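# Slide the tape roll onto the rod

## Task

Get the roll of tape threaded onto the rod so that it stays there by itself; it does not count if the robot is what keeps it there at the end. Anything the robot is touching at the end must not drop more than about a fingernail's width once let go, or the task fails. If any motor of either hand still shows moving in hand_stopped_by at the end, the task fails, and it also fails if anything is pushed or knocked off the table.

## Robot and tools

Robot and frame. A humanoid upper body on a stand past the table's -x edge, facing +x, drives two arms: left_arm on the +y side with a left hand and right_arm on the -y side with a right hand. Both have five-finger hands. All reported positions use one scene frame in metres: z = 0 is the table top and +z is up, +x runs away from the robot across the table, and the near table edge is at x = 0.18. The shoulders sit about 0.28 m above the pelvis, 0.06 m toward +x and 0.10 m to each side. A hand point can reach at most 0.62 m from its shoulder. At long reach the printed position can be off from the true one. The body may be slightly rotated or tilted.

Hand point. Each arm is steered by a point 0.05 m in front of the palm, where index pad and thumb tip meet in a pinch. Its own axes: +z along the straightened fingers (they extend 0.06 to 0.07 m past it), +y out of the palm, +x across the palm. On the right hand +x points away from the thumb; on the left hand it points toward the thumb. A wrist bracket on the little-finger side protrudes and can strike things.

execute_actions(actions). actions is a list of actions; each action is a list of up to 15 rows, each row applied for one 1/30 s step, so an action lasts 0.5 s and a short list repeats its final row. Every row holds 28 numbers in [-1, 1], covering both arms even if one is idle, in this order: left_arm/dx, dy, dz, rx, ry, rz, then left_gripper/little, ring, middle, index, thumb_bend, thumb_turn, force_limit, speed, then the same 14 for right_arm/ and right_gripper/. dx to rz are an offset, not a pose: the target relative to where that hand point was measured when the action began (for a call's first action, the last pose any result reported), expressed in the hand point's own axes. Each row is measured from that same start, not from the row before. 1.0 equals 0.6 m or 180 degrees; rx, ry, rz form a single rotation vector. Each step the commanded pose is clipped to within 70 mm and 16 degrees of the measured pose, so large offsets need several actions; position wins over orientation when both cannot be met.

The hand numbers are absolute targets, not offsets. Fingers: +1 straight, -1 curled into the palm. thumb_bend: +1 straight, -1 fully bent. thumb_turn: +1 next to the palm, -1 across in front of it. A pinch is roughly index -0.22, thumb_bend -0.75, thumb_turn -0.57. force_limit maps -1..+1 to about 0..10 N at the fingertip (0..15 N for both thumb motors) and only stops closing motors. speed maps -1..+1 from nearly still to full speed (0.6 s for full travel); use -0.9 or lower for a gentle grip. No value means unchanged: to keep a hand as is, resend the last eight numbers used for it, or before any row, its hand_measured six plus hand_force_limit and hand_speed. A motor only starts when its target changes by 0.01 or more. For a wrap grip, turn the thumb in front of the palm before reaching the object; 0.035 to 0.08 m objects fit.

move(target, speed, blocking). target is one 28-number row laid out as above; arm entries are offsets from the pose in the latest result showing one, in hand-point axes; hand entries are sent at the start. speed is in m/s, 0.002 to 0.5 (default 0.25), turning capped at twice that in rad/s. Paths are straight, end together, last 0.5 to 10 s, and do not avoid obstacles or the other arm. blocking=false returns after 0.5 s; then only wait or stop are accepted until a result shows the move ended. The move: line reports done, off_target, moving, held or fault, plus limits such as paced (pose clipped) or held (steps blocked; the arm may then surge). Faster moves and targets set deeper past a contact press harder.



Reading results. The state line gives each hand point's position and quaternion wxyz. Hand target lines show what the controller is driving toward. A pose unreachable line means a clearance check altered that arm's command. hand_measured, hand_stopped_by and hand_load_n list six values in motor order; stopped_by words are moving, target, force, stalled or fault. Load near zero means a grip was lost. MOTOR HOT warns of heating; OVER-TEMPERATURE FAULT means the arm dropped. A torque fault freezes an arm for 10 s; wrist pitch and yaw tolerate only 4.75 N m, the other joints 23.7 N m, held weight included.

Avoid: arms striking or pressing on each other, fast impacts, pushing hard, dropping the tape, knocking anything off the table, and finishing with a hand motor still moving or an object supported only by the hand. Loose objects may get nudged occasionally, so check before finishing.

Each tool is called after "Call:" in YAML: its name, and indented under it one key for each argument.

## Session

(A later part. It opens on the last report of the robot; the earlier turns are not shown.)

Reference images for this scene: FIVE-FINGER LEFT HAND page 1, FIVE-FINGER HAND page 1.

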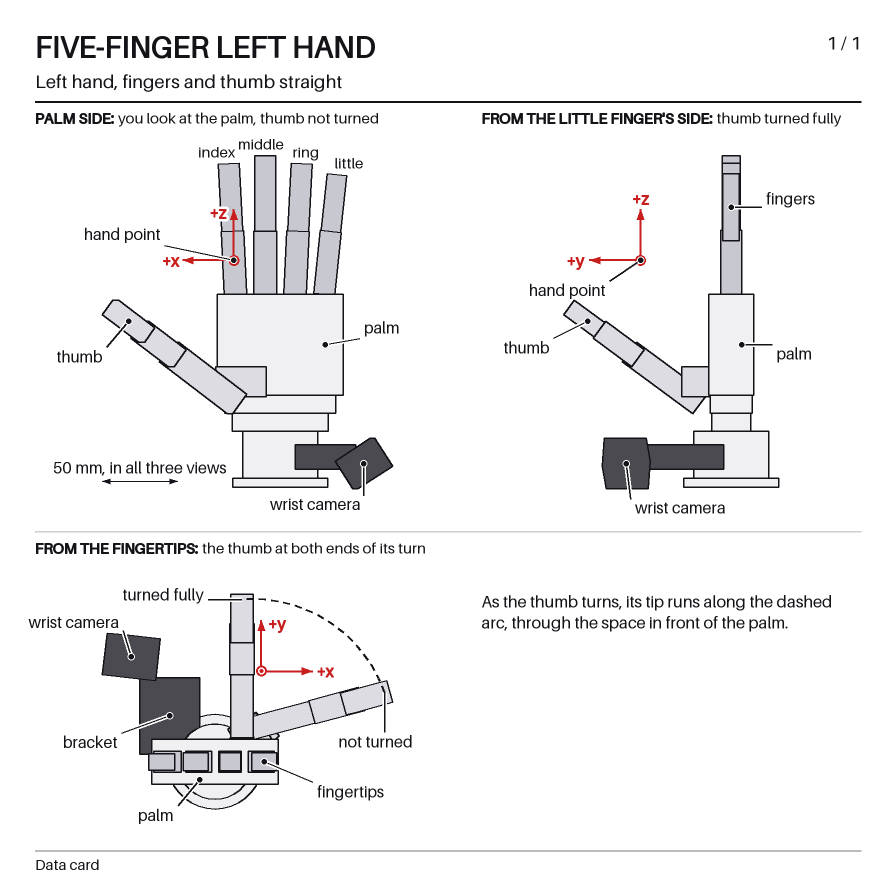

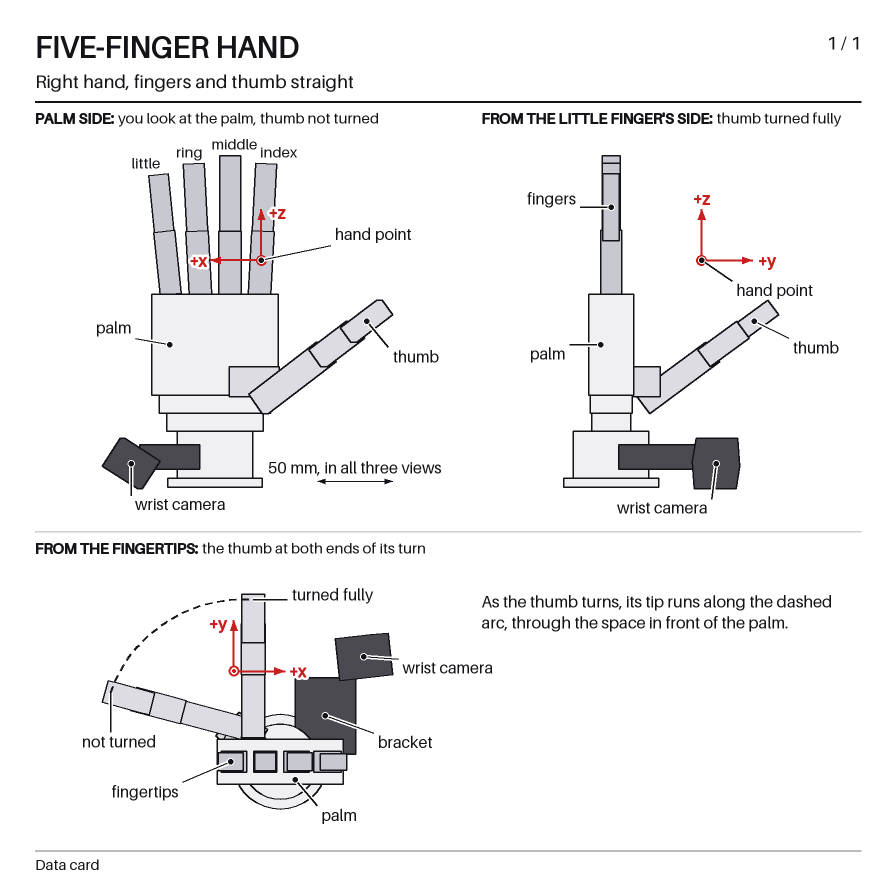

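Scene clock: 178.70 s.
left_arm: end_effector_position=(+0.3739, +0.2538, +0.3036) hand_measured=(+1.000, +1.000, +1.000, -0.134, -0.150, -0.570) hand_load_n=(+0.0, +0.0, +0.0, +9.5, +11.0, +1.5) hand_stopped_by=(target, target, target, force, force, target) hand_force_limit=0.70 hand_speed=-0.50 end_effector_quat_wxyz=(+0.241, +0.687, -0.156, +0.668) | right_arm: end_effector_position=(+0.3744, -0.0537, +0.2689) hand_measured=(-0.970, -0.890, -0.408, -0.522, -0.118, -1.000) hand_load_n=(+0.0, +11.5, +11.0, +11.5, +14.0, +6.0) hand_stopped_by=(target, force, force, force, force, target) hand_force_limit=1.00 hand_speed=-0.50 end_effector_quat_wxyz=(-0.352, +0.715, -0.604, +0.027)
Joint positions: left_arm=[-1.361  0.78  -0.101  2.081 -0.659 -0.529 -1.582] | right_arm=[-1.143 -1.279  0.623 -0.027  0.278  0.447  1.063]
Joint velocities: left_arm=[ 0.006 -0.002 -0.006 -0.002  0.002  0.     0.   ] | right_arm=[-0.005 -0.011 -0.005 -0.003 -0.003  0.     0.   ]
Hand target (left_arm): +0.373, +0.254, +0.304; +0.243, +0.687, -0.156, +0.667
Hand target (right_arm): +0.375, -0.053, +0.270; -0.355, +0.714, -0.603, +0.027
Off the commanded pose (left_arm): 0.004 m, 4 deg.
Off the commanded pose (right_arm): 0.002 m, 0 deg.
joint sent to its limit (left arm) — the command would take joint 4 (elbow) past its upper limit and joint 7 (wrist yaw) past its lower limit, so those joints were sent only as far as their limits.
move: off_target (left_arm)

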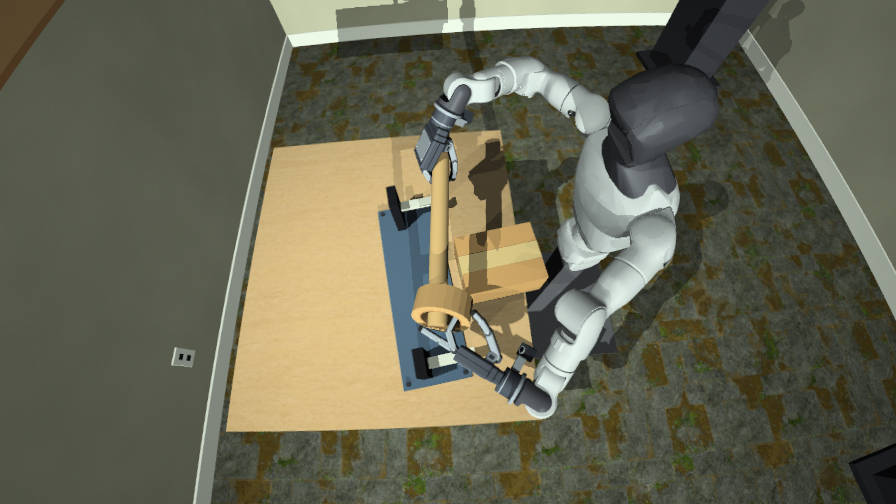

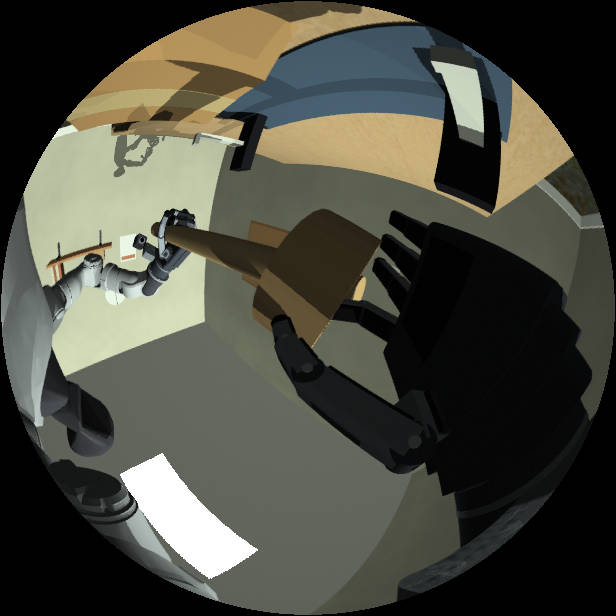

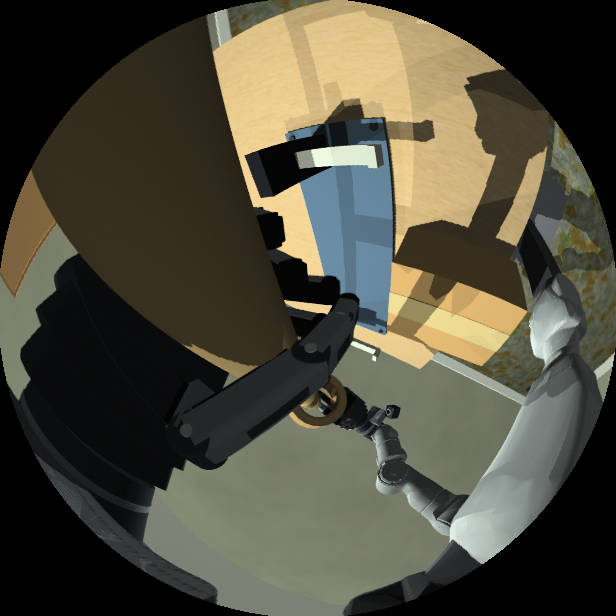

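Call:
move:
  target: [0,0,0,0,0,0,1,1,1,-0.6,-0.8,-0.57,0.7,-0.5,-0.03,0,0,0,0,0,-0.97,-0.97,-0.97,-0.97,-0.97,-1,1,-0.5]
  speed: 0.03

Call:
move:
  target: [0,0,0,0,0,0,1,1,1,0.05,0.3,-0.57,0.7,-0.5,0,0,0,0,0,0,-0.97,-0.97,-0.97,-0.97,-0.97,-1,1,-0.5]

Call:
move:
  target: [0.03,-0.12,-0.05,0,0,0.03,1,1,1,0.05,0.3,-0.57,0.7,-0.5,0,0,0,0,0,0,-0.97,-0.97,-0.97,-0.97,-0.97,-1,1,-0.5]
  speed: 0.06

Scene clock: 185.93 s.
left_arm: end_effector_position=(+0.3742, +0.2560, +0.3040) hand_measured=(+1.000, +1.000, +1.000, -0.134, -0.150, -0.570) hand_load_n=(+0.0, +0.0, +0.0, +9.0, +11.0, +1.0) hand_stopped_by=(target, target, target, force, force, target) hand_force_limit=0.70 hand_speed=-0.50 end_effector_quat_wxyz=(+0.238, +0.688, -0.153, +0.669) | right_arm: end_effector_position=(+0.3714, -0.0421, +0.2733) hand_measured=(-0.970, -0.890, -0.408, -0.522, -0.118, -1.000) hand_load_n=(+0.0, +11.5, +11.0, +11.5, +14.0, +6.0) hand_stopped_by=(target, force, force, force, force, target) hand_force_limit=1.00 hand_speed=-0.50 end_effector_quat_wxyz=(-0.347, +0.712, -0.610, +0.030)
Joint positions: left_arm=[-1.361  0.785 -0.1    2.082 -0.658 -0.529 -1.577] | right_arm=[-1.193 -1.256  0.64  -0.089  0.27   0.562  1.064]
Joint velocities: left_arm=[-0.014  0.    -0.011 -0.008 -0.017  0.     0.   ] | right_arm=[ 0.    -0.006  0.002 -0.002  0.009  0.002  0.   ]
Hand target (left_arm): +0.374, +0.254, +0.304; +0.241, +0.687, -0.156, +0.668
Hand target (right_arm): +0.370, -0.038, +0.275; -0.351, +0.716, -0.603, +0.027
Off the commanded pose (left_arm): 0.002 m, 1 deg.
Off the commanded pose (right_arm): 0.005 m, 1 deg.
move: off_target (right_arm)

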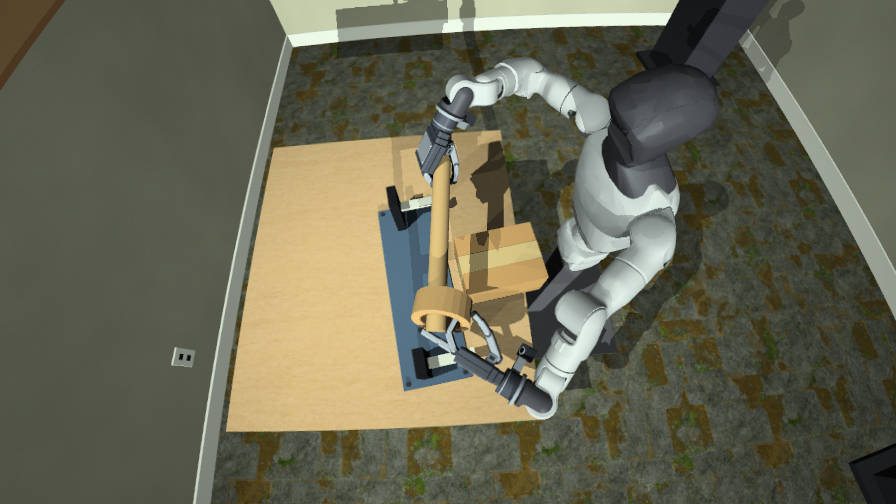

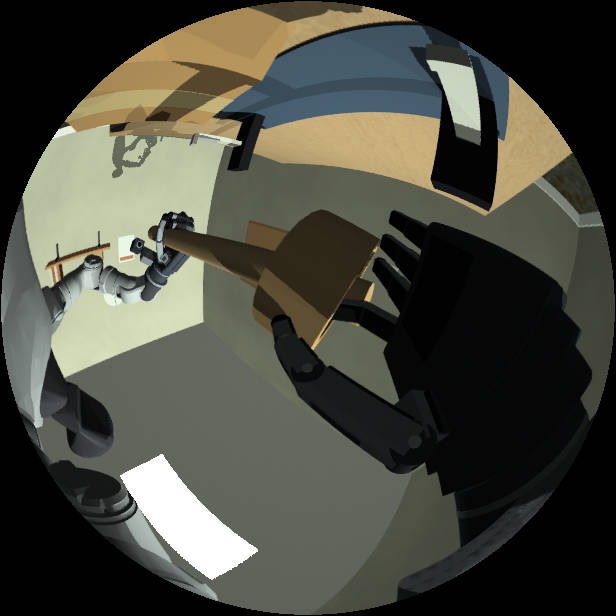

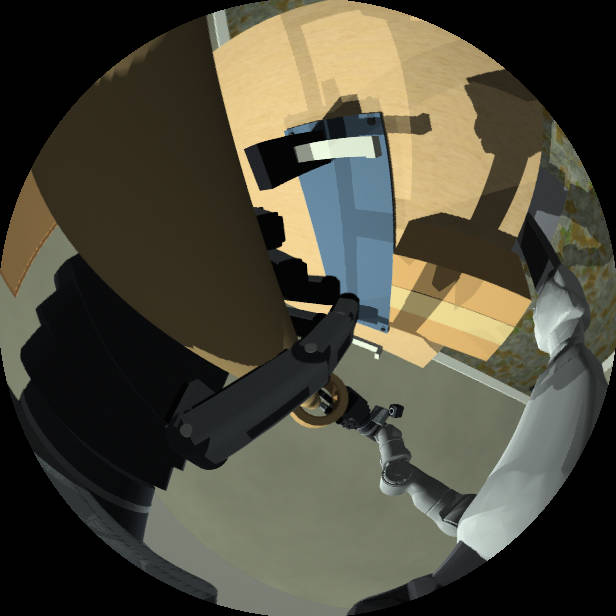

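Scene clock: 187.07 s.
left_arm: end_effector_position=(+0.3740, +0.2560, +0.3033) hand_measured=(+1.000, +1.000, +1.000, +0.050, +0.300, -0.570) hand_load_n=(+0.0, +0.0, +0.0, +0.5, +0.0, +0.0) hand_stopped_by=(target, target, target, target, target, target) hand_force_limit=0.70 hand_speed=-0.50 end_effector_quat_wxyz=(+0.238, +0.688, -0.153, +0.668) | right_arm: end_effector_position=(+0.3710, -0.0445, +0.2695) hand_measured=(-0.970, -0.890, -0.408, -0.522, -0.118, -1.000) hand_load_n=(+0.0, +11.0, +11.0, +11.5, +14.0, +6.0) hand_stopped_by=(target, force, force, force, force, target) hand_force_limit=1.00 hand_speed=-0.50 end_effector_quat_wxyz=(-0.341, +0.711, -0.614, +0.030)
Joint positions: left_arm=[-1.359  0.784 -0.1    2.082 -0.658 -0.529 -1.577] | right_arm=[-1.187 -1.257  0.646 -0.088  0.265  0.567  1.066]
Joint velocities: left_arm=[-0.002 -0.012 -0.011  0.     0.014  0.     0.   ] | right_arm=[ 0.006  0.     0.015 -0.003  0.005  0.     0.   ]
Hand target (left_arm): +0.374, +0.256, +0.304; +0.238, +0.688, -0.153, +0.669
Hand target (right_arm): +0.371, -0.042, +0.273; -0.347, +0.712, -0.610, +0.030
Off the commanded pose (left_arm): 0.001 m, 0 deg.
Off the commanded pose (right_arm): 0.005 m, 1 deg.
move: off_target (right_arm)

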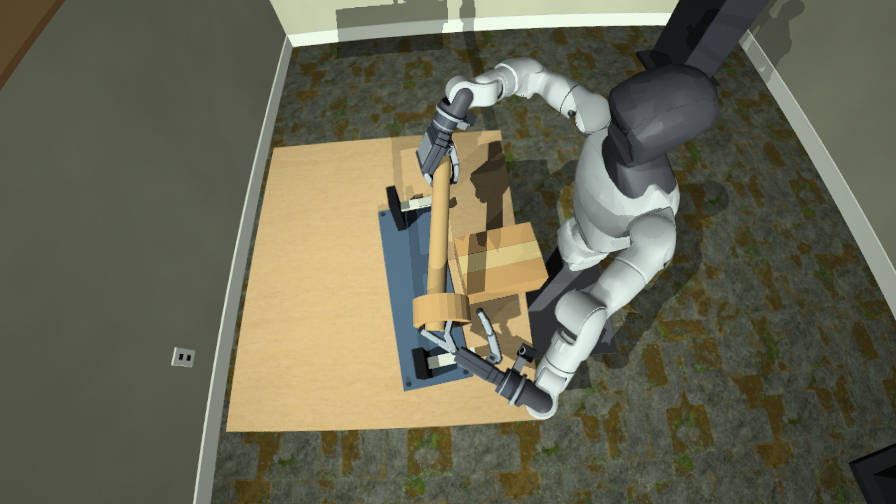

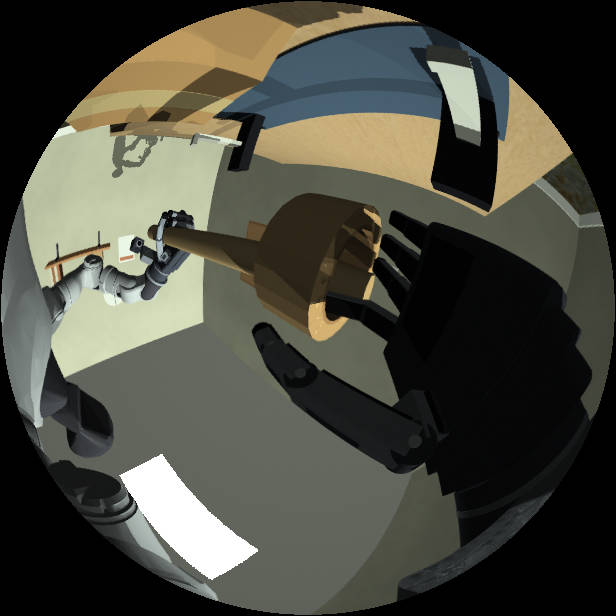

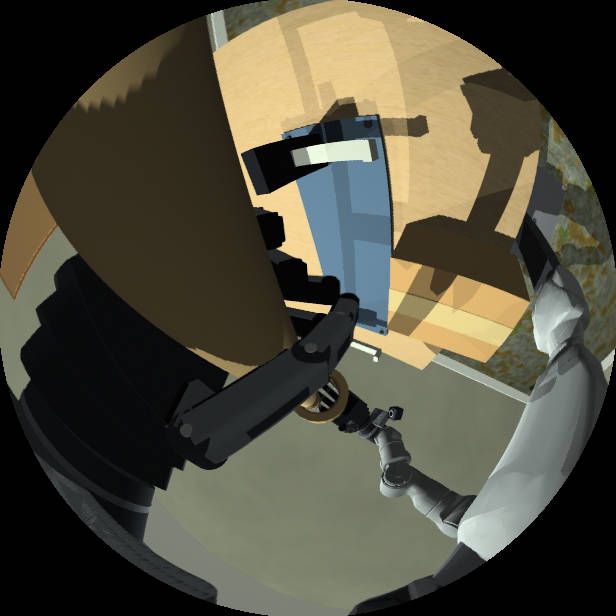

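Scene clock: 188.70 s.
left_arm: end_effector_position=(+0.3885, +0.3337, +0.3188) hand_measured=(+1.000, +1.000, +1.000, +0.050, +0.300, -0.570) hand_load_n=(+0.0, +0.0, +0.0, +0.0, +0.0, +0.0) hand_stopped_by=(target, target, target, target, target, target) hand_force_limit=0.70 hand_speed=-0.50 end_effector_quat_wxyz=(+0.130, +0.719, -0.108, +0.674) | right_arm: end_effector_position=(+0.3697, -0.0443, +0.2681) hand_measured=(-0.970, -0.890, -0.408, -0.522, -0.118, -1.000) hand_load_n=(+0.0, +11.5, +11.0, +11.5, +14.0, +6.0) hand_stopped_by=(target, force, force, force, force, target) hand_force_limit=1.00 hand_speed=-0.50 end_effector_quat_wxyz=(-0.339, +0.714, -0.613, +0.029)
Joint positions: left_arm=[-1.058  0.99  -0.063  1.428 -0.67  -0.164 -1.25 ] | right_arm=[-1.185 -1.257  0.649 -0.09   0.265  0.564  1.068]
Joint velocities: left_arm=[ 0.005 -0.021  0.002 -0.002  0.011  0.003  0.   ] | right_arm=[ 0.009 -0.008 -0.002 -0.005 -0.006  0.     0.   ]
Hand target (left_arm): +0.388, +0.334, +0.318; +0.130, +0.721, -0.108, +0.672
Hand target (right_arm): +0.371, -0.045, +0.269; -0.341, +0.711, -0.614, +0.030
Off the commanded pose (left_arm): 0.007 m, 13 deg.
Off the commanded pose (right_arm): 0.002 m, 0 deg.
move: off_target (left_arm)

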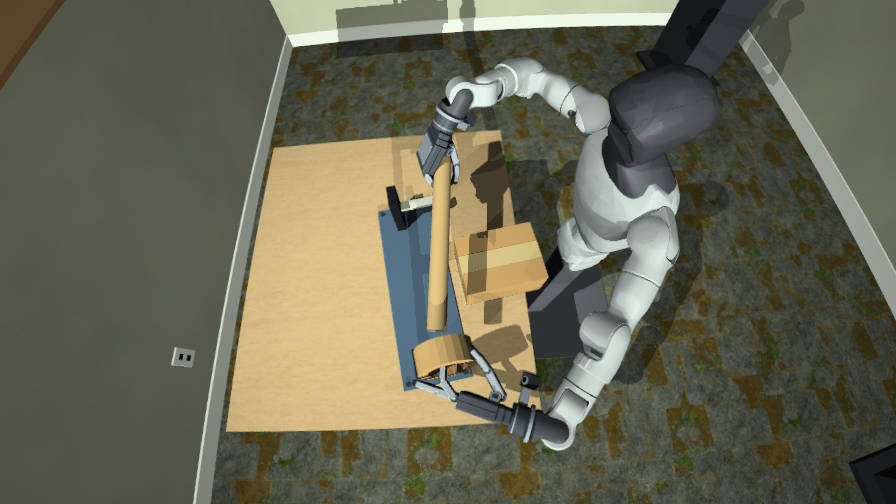

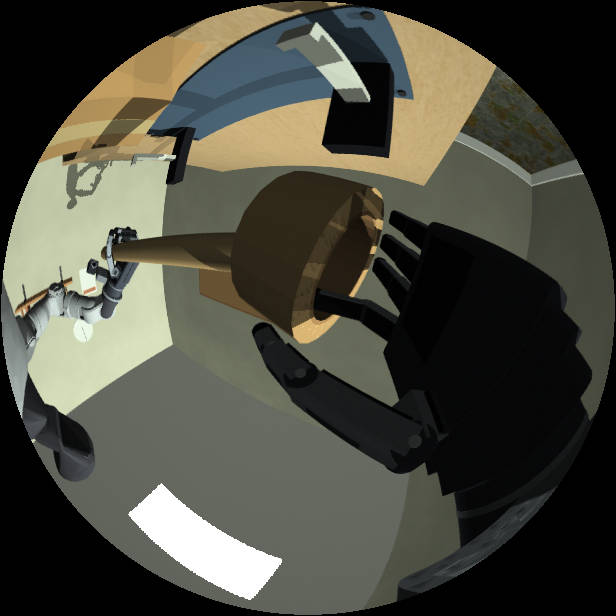

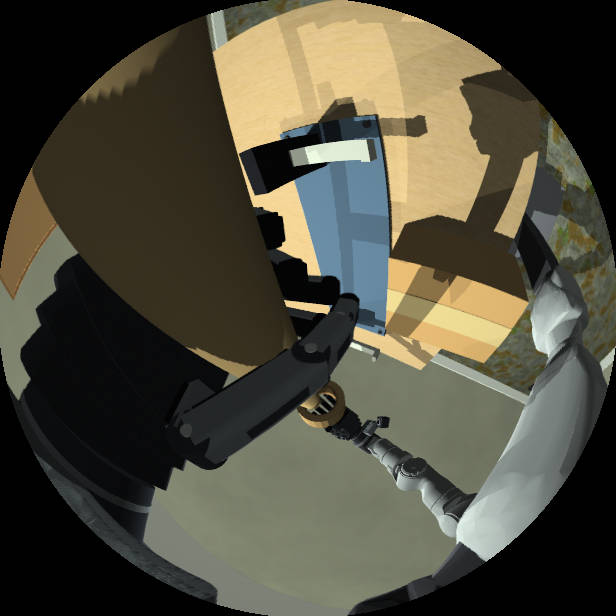

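Call:
move:
  target: [0.035,0,0,0.04,0,0,1,1,1,-0.6,-0.8,-0.57,0.7,-0.5,0,0,0,0,0,0,-0.97,-0.97,-0.97,-0.97,-0.97,-1,1,-0.5]
  speed: 0.05

Call:
zoom_image:
  camera: "cam_right_wrist"
  region: [260,360,390,470]

Call:
zoom_image:
  camera: "cam_high"
  region: [370,280,530,440]

Scene clock: 196.37 s.
left_arm: end_effector_position=(+0.3907, +0.3329, +0.3391) hand_measured=(+1.000, +1.000, +1.000, -0.162, +0.114, -0.570) hand_load_n=(+0.0, +0.0, +0.0, +12.5, +12.0, -2.0) hand_stopped_by=(target, target, target, force, force, target) hand_force_limit=0.70 hand_speed=-0.50 end_effector_quat_wxyz=(+0.128, +0.706, -0.117, +0.686) | right_arm: end_effector_position=(+0.3697, -0.0443, +0.2681) hand_measured=(-0.970, -0.890, -0.408, -0.522, -0.118, -1.000) hand_load_n=(+0.0, +11.5, +11.0, +11.5, +14.0, +6.0) hand_stopped_by=(target, force, force, force, force, target) hand_force_limit=1.00 hand_speed=-0.50 end_effector_quat_wxyz=(-0.339, +0.714, -0.613, +0.029)
Joint positions: left_arm=[-1.11   1.007 -0.07   1.43  -0.669 -0.152 -1.26 ] | right_arm=[-1.185 -1.257  0.649 -0.09   0.265  0.564  1.068]
Joint velocities: left_arm=[ 0.     0.    -0.014  0.018 -0.011  0.    -0.007] | right_arm=[ 0.009  0.002 -0.005  0.005 -0.006  0.     0.   ]
Hand target (left_arm): +0.390, +0.333, +0.340; +0.129, +0.706, -0.116, +0.686
Hand target (right_arm): +0.370, -0.044, +0.268; -0.339, +0.714, -0.613, +0.029
Off the commanded pose (left_arm): 0.002 m, 8 deg.
Off the commanded pose (right_arm): 0.000 m, 0 deg.
move: off_target (left_arm)

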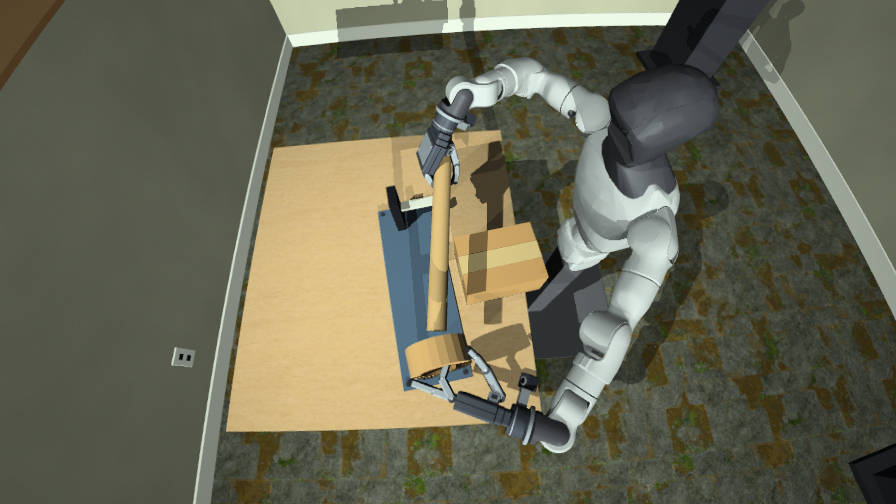

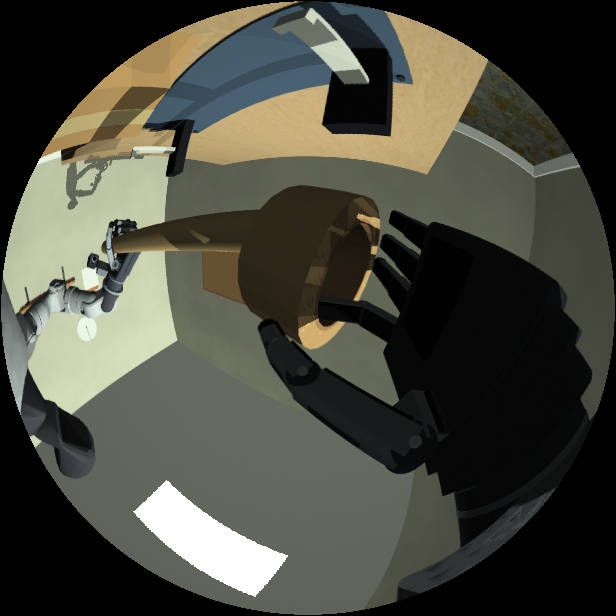

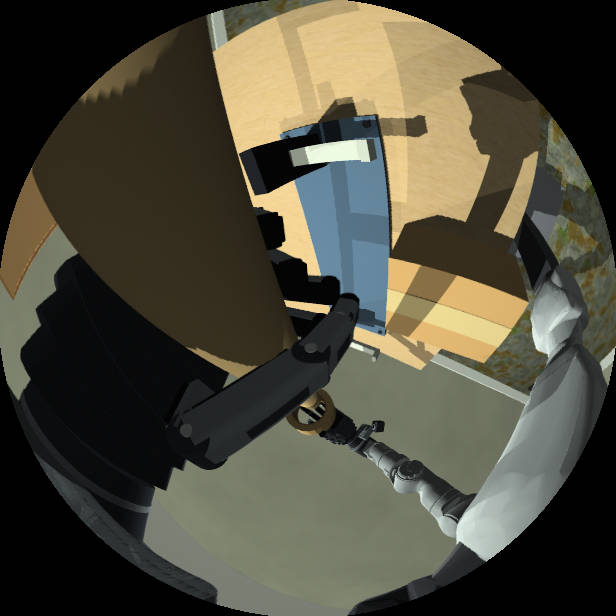

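Region (260, 360, 390, 470) of cam_right_wrist's 616x616 image, scaled by 3.877, with more detail than that image has; it fills the top 426 rows of this view, and the rest is white.

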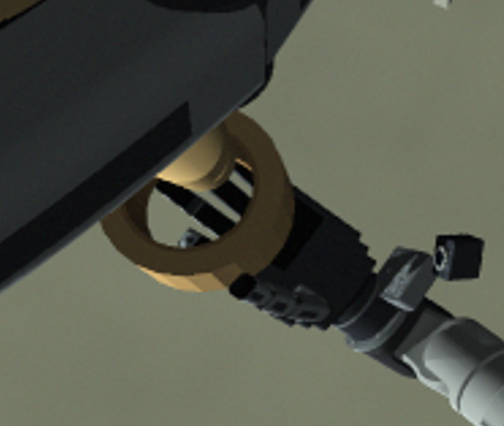

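Region (370, 280, 530, 440) of cam_high's 896x504 image, scaled by 3.150, with more detail than that image has.

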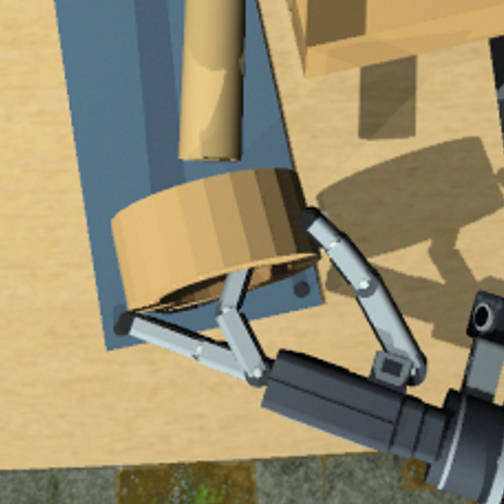

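Call:
move:
  target: [-0.022,0,0,0,0,0,1,1,1,-0.6,-0.8,-0.57,0.7,-0.5,0,0,0,0,0,0,-0.97,-0.97,-0.97,-0.97,-0.97,-1,1,-0.5]
  speed: 0.04

Call:
move:
  target: [-0.012,0.07,0.02,0,0,0,1,1,1,-0.6,-0.8,-0.57,0.7,-0.5,0,0,0,0,0,0,-0.97,-0.97,-0.97,-0.97,-0.97,-1,1,-0.5]
  speed: 0.03

Call:
zoom_image:
  camera: "cam_high"
  region: [370,250,530,420]

Scene clock: 204.53 s.
left_arm: end_effector_position=(+0.3896, +0.3336, +0.3258) hand_measured=(+1.000, +1.000, +1.000, -0.162, +0.114, -0.570) hand_load_n=(+0.0, +0.0, +0.0, +12.5, +12.0, -2.0) hand_stopped_by=(target, target, target, force, force, target) hand_force_limit=0.70 hand_speed=-0.50 end_effector_quat_wxyz=(+0.124, +0.710, -0.112, +0.684) | right_arm: end_effector_position=(+0.3697, -0.0443, +0.2681) hand_measured=(-0.970, -0.890, -0.408, -0.522, -0.118, -1.000) hand_load_n=(+0.0, +11.5, +11.0, +11.5, +14.0, +6.0) hand_stopped_by=(target, force, force, force, force, target) hand_force_limit=1.00 hand_speed=-0.50 end_effector_quat_wxyz=(-0.339, +0.714, -0.613, +0.029)
Joint positions: left_arm=[-1.068  0.988 -0.051  1.43  -0.669 -0.184 -1.248] | right_arm=[-1.185 -1.257  0.649 -0.09   0.265  0.564  1.068]
Joint velocities: left_arm=[-0.005  0.014  0.023 -0.014 -0.005  0.     0.001] | right_arm=[ 0.     0.003  0.006 -0.006  0.005  0.     0.   ]
Hand target (left_arm): +0.390, +0.333, +0.326; +0.123, +0.709, -0.112, +0.685
Hand target (right_arm): +0.370, -0.044, +0.268; -0.339, +0.714, -0.613, +0.029
Off the commanded pose (left_arm): 0.001 m, 1 deg.
Off the commanded pose (right_arm): 0.000 m, 0 deg.
move: done

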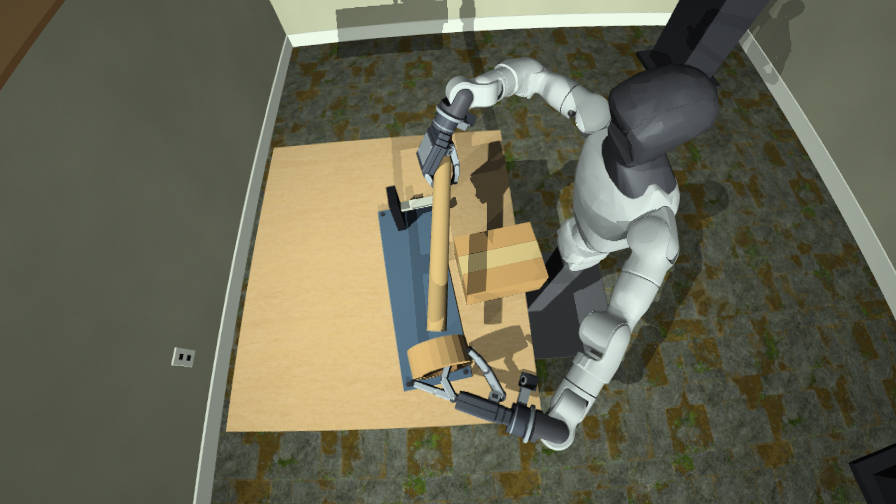

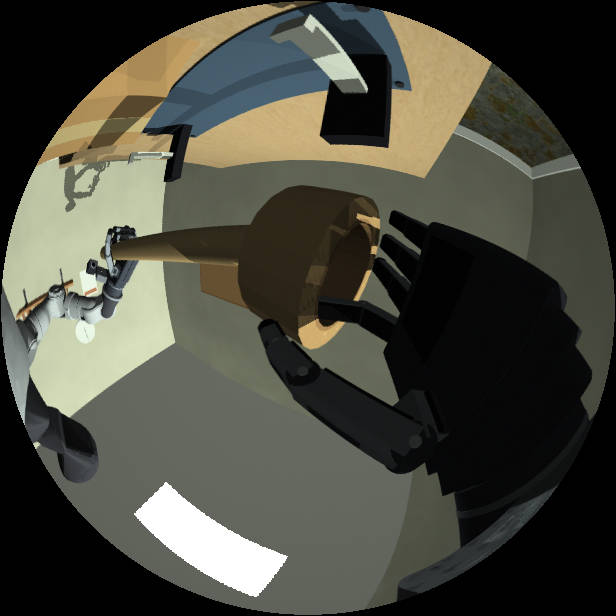

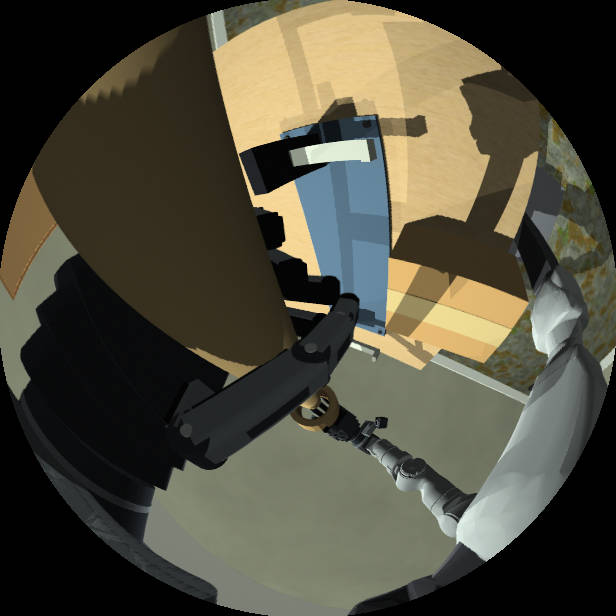

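Scene clock: 206.27 s.
left_arm: end_effector_position=(+0.3864, +0.2911, +0.3176) hand_measured=(+1.000, +1.000, +1.000, -0.162, +0.114, -0.570) hand_load_n=(+0.0, +0.0, +0.0, +12.5, +12.0, -2.0) hand_stopped_by=(target, target, target, force, force, target) hand_force_limit=0.70 hand_speed=-0.50 end_effector_quat_wxyz=(+0.174, +0.680, -0.166, +0.693) | right_arm: end_effector_position=(+0.3697, -0.0443, +0.2681) hand_measured=(-0.970, -0.890, -0.408, -0.522, -0.118, -1.000) hand_load_n=(+0.0, +11.5, +11.0, +11.5, +14.0, +6.0) hand_stopped_by=(target, force, force, force, force, target) hand_force_limit=1.00 hand_speed=-0.50 end_effector_quat_wxyz=(-0.339, +0.714, -0.613, +0.029)
Joint positions: left_arm=[-1.065  0.894 -0.051  1.436 -0.688 -0.277 -1.336] | right_arm=[-1.185 -1.257  0.649 -0.09   0.265  0.564  1.068]
Joint velocities: left_arm=[-0.006 -0.009  0.005  0.06  -0.008 -0.031 -0.017] | right_arm=[ 0.005  0.    -0.003 -0.003  0.     0.     0.   ]
Hand target (left_arm): +0.386, +0.291, +0.318; +0.175, +0.679, -0.165, +0.694
Hand target (right_arm): +0.370, -0.044, +0.268; -0.339, +0.714, -0.613, +0.029
Off the commanded pose (left_arm): 0.002 m, 9 deg.
Off the commanded pose (right_arm): 0.000 m, 0 deg.
move: off_target (left_arm)

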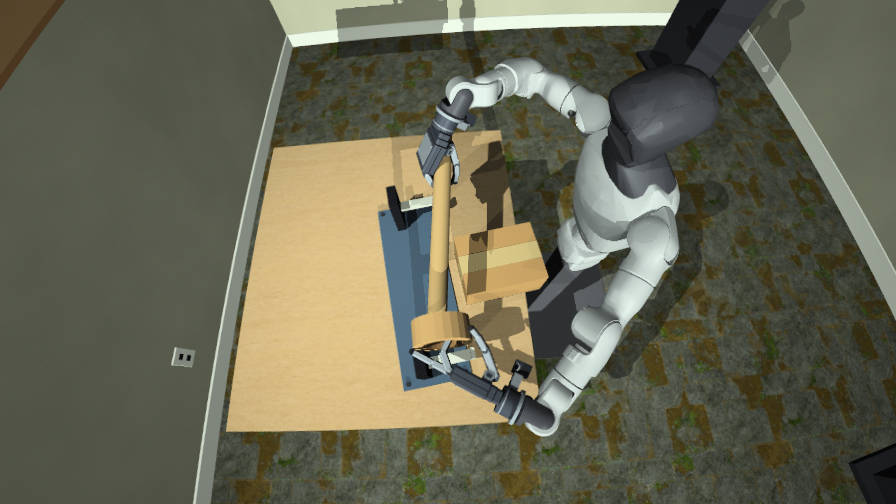

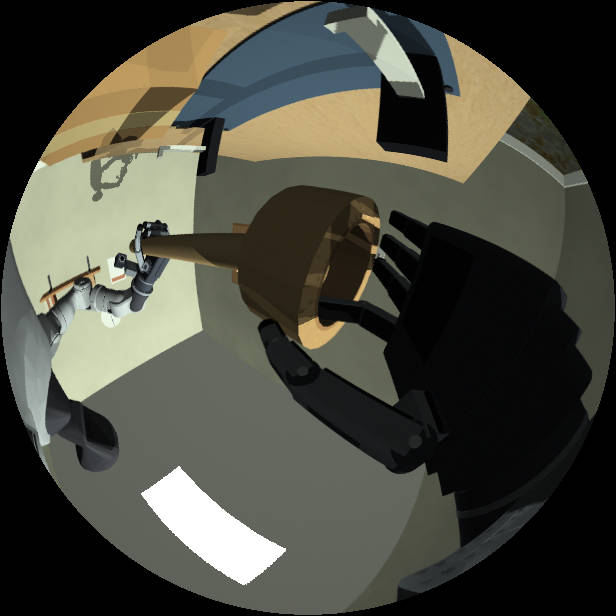

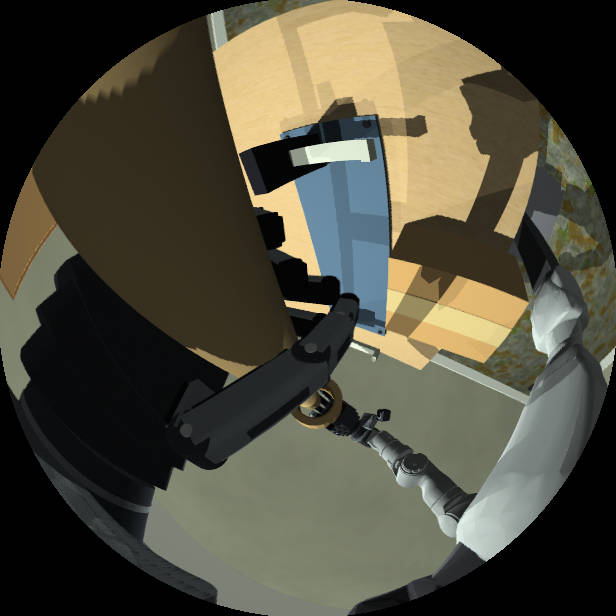

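Region (370, 250, 530, 420) of cam_high's 896x504 image, scaled by 2.965, with more detail than that image has; it fills the left 474 columns of this view, and the rest is white.

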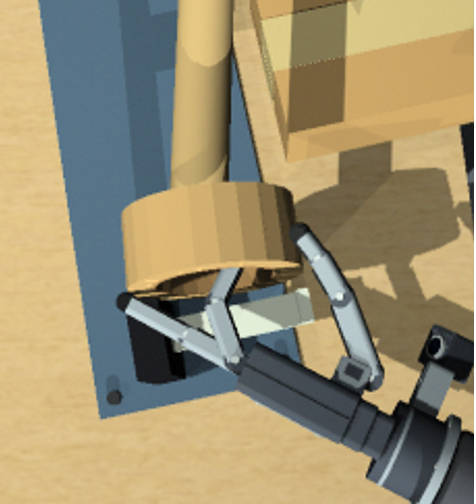

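Call:
move:
  target: [-0.022,0.07,0.022,0.03,0,0,1,1,1,-0.6,-0.8,-0.57,0.7,-0.5,0,0,0,0,0,0,-0.97,-0.97,-0.97,-0.97,-0.97,-1,1,-0.5]
  speed: 0.03

Call:
zoom_image:
  camera: "cam_high"
  region: [370,250,530,420]

Scene clock: 212.60 s.
left_arm: end_effector_position=(+0.3795, +0.2523, +0.3047) hand_measured=(+1.000, +1.000, +1.000, -0.162, +0.114, -0.570) hand_load_n=(+0.0, +0.0, +0.0, +12.5, +11.5, -2.0) hand_stopped_by=(target, target, target, force, force, target) hand_force_limit=0.70 hand_speed=-0.50 end_effector_quat_wxyz=(+0.180, +0.650, -0.166, +0.720) | right_arm: end_effector_position=(+0.3698, -0.0464, +0.2665) hand_measured=(-0.970, -0.890, -0.408, -0.522, -0.118, -1.000) hand_load_n=(+0.0, +11.5, +11.0, +11.5, +14.0, +6.0) hand_stopped_by=(target, force, force, force, force, target) hand_force_limit=1.00 hand_speed=-0.50 end_effector_quat_wxyz=(-0.335, +0.713, -0.615, +0.031)
Joint positions: left_arm=[-1.323  0.734 -0.052  2.082 -0.757 -0.724 -1.553] | right_arm=[-1.182 -1.26   0.652 -0.09   0.262  0.565  1.069]
Joint velocities: left_arm=[-0.003 -0.017 -0.032  0.002 -0.041  0.    -0.015] | right_arm=[ 0.017  0.    -0.002  0.    -0.002  0.     0.   ]
Hand target (left_arm): +0.378, +0.249, +0.302; +0.185, +0.651, -0.171, +0.716
Hand target (right_arm): +0.370, -0.044, +0.268; -0.339, +0.714, -0.613, +0.029
Off the commanded pose (left_arm): 0.005 m, 8 deg.
Off the commanded pose (right_arm): 0.003 m, 1 deg.
joint sent to its limit (left arm) — the command would take joint 4 (elbow) past its upper limit, so that joint was sent only as far as its limit.
move: off_target (left_arm)

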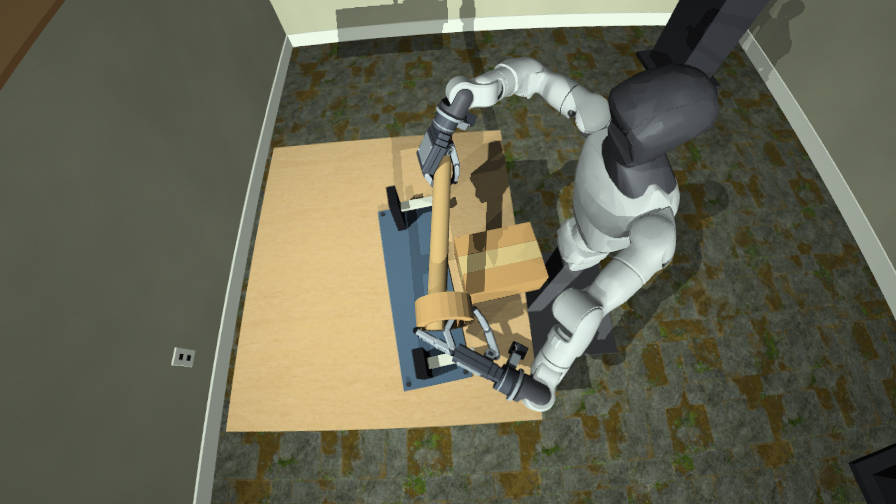

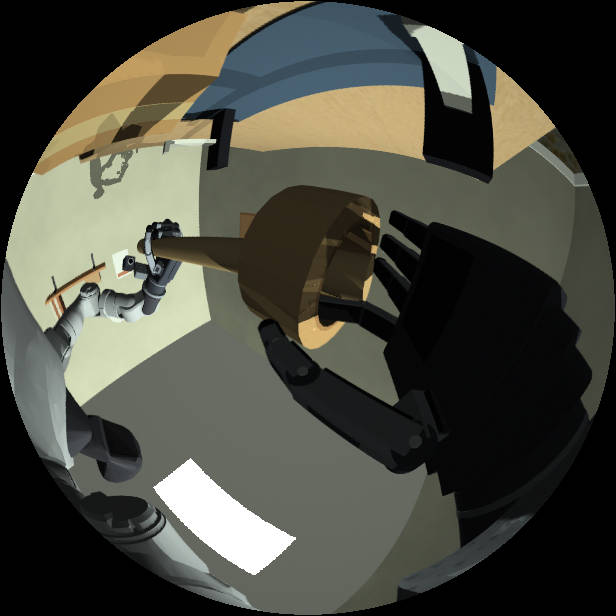

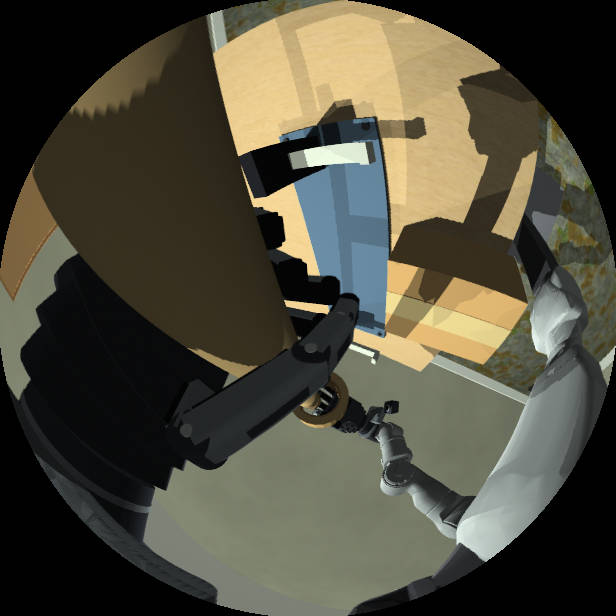

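Region (370, 250, 530, 420) of cam_high's 896x504 image, scaled by 2.965, with more detail than that image has; it fills the left 474 columns of this view, and the rest is white.

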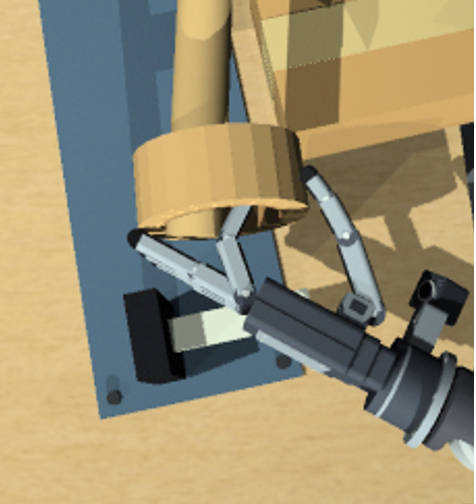

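Call:
move:
  target: [0,0,0,0,0,0,1,1,1,0.9,0.8,-0.57,0.7,-0.6,0,0,0,0,0,0,-0.97,-0.97,-0.97,-0.97,-0.97,-1,1,-0.5]

Call:
zoom_image:
  camera: "cam_high"
  region: [370,250,530,420]

Scene clock: 220.77 s.
left_arm: end_effector_position=(+0.3792, +0.2518, +0.3054) hand_measured=(+1.000, +1.000, +1.000, +0.900, +0.800, -0.570) hand_load_n=(+0.0, +0.0, +0.0, -1.5, +0.0, +0.0) hand_stopped_by=(target, target, target, target, target, target) hand_force_limit=0.70 hand_speed=-0.60 end_effector_quat_wxyz=(+0.181, +0.649, -0.168, +0.720) | right_arm: end_effector_position=(+0.3725, -0.0497, +0.2657) hand_measured=(-0.970, -0.890, -0.408, -0.522, -0.118, -1.000) hand_load_n=(+0.0, +11.0, +11.0, +11.5, +14.0, +6.0) hand_stopped_by=(target, force, force, force, force, target) hand_force_limit=1.00 hand_speed=-0.50 end_effector_quat_wxyz=(-0.334, +0.709, -0.620, +0.037)
Joint positions: left_arm=[-1.324  0.733 -0.054  2.082 -0.76  -0.724 -1.557] | right_arm=[-1.178 -1.262  0.649 -0.087  0.253  0.572  1.067]
Joint velocities: left_arm=[ 0.008  0.018  0.    -0.009 -0.008  0.     0.   ] | right_arm=[ 0.002  0.002 -0.006  0.012  0.     0.     0.   ]
Hand target (left_arm): +0.380, +0.252, +0.305; +0.180, +0.650, -0.166, +0.720
Hand target (right_arm): +0.370, -0.046, +0.266; -0.335, +0.713, -0.615, +0.031
Off the commanded pose (left_arm): 0.001 m, 0 deg.
Off the commanded pose (right_arm): 0.004 m, 1 deg.
move: off_target (right_arm)

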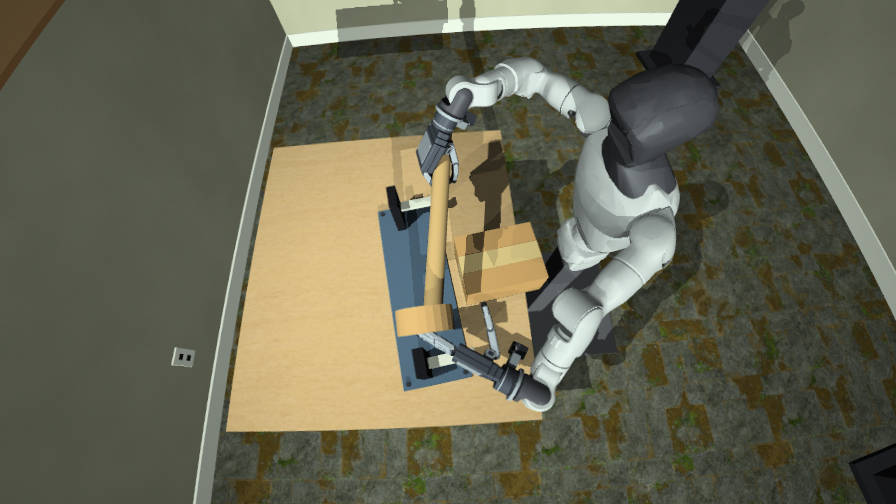

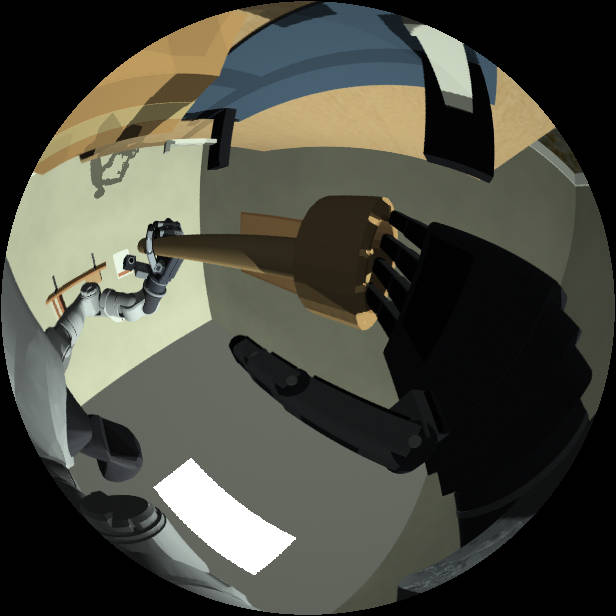

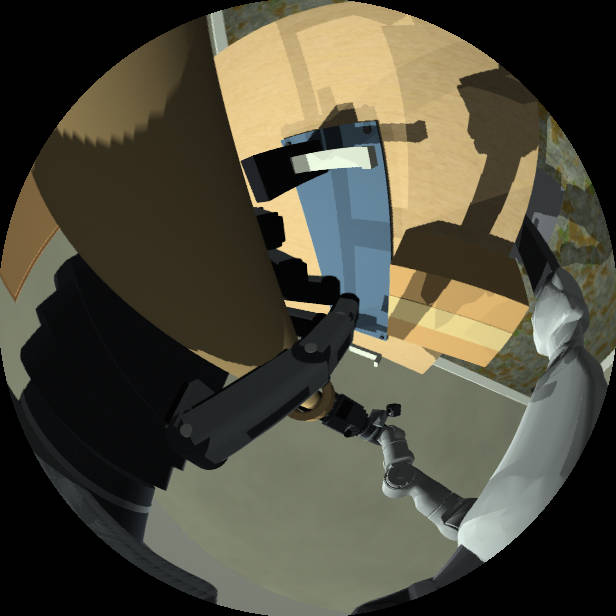

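Region (370, 250, 530, 420) of cam_high's 896x504 image, scaled by 2.965, with more detail than that image has; it fills the left 474 columns of this view, and the rest is white.

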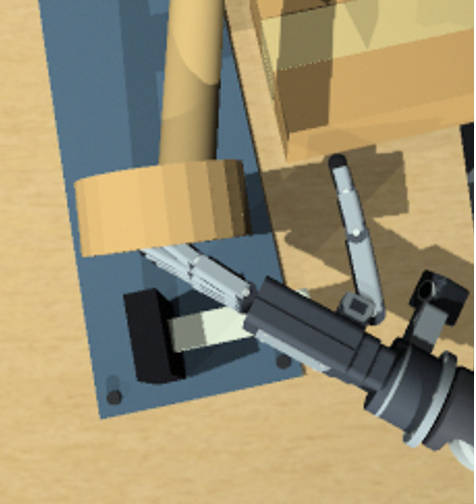

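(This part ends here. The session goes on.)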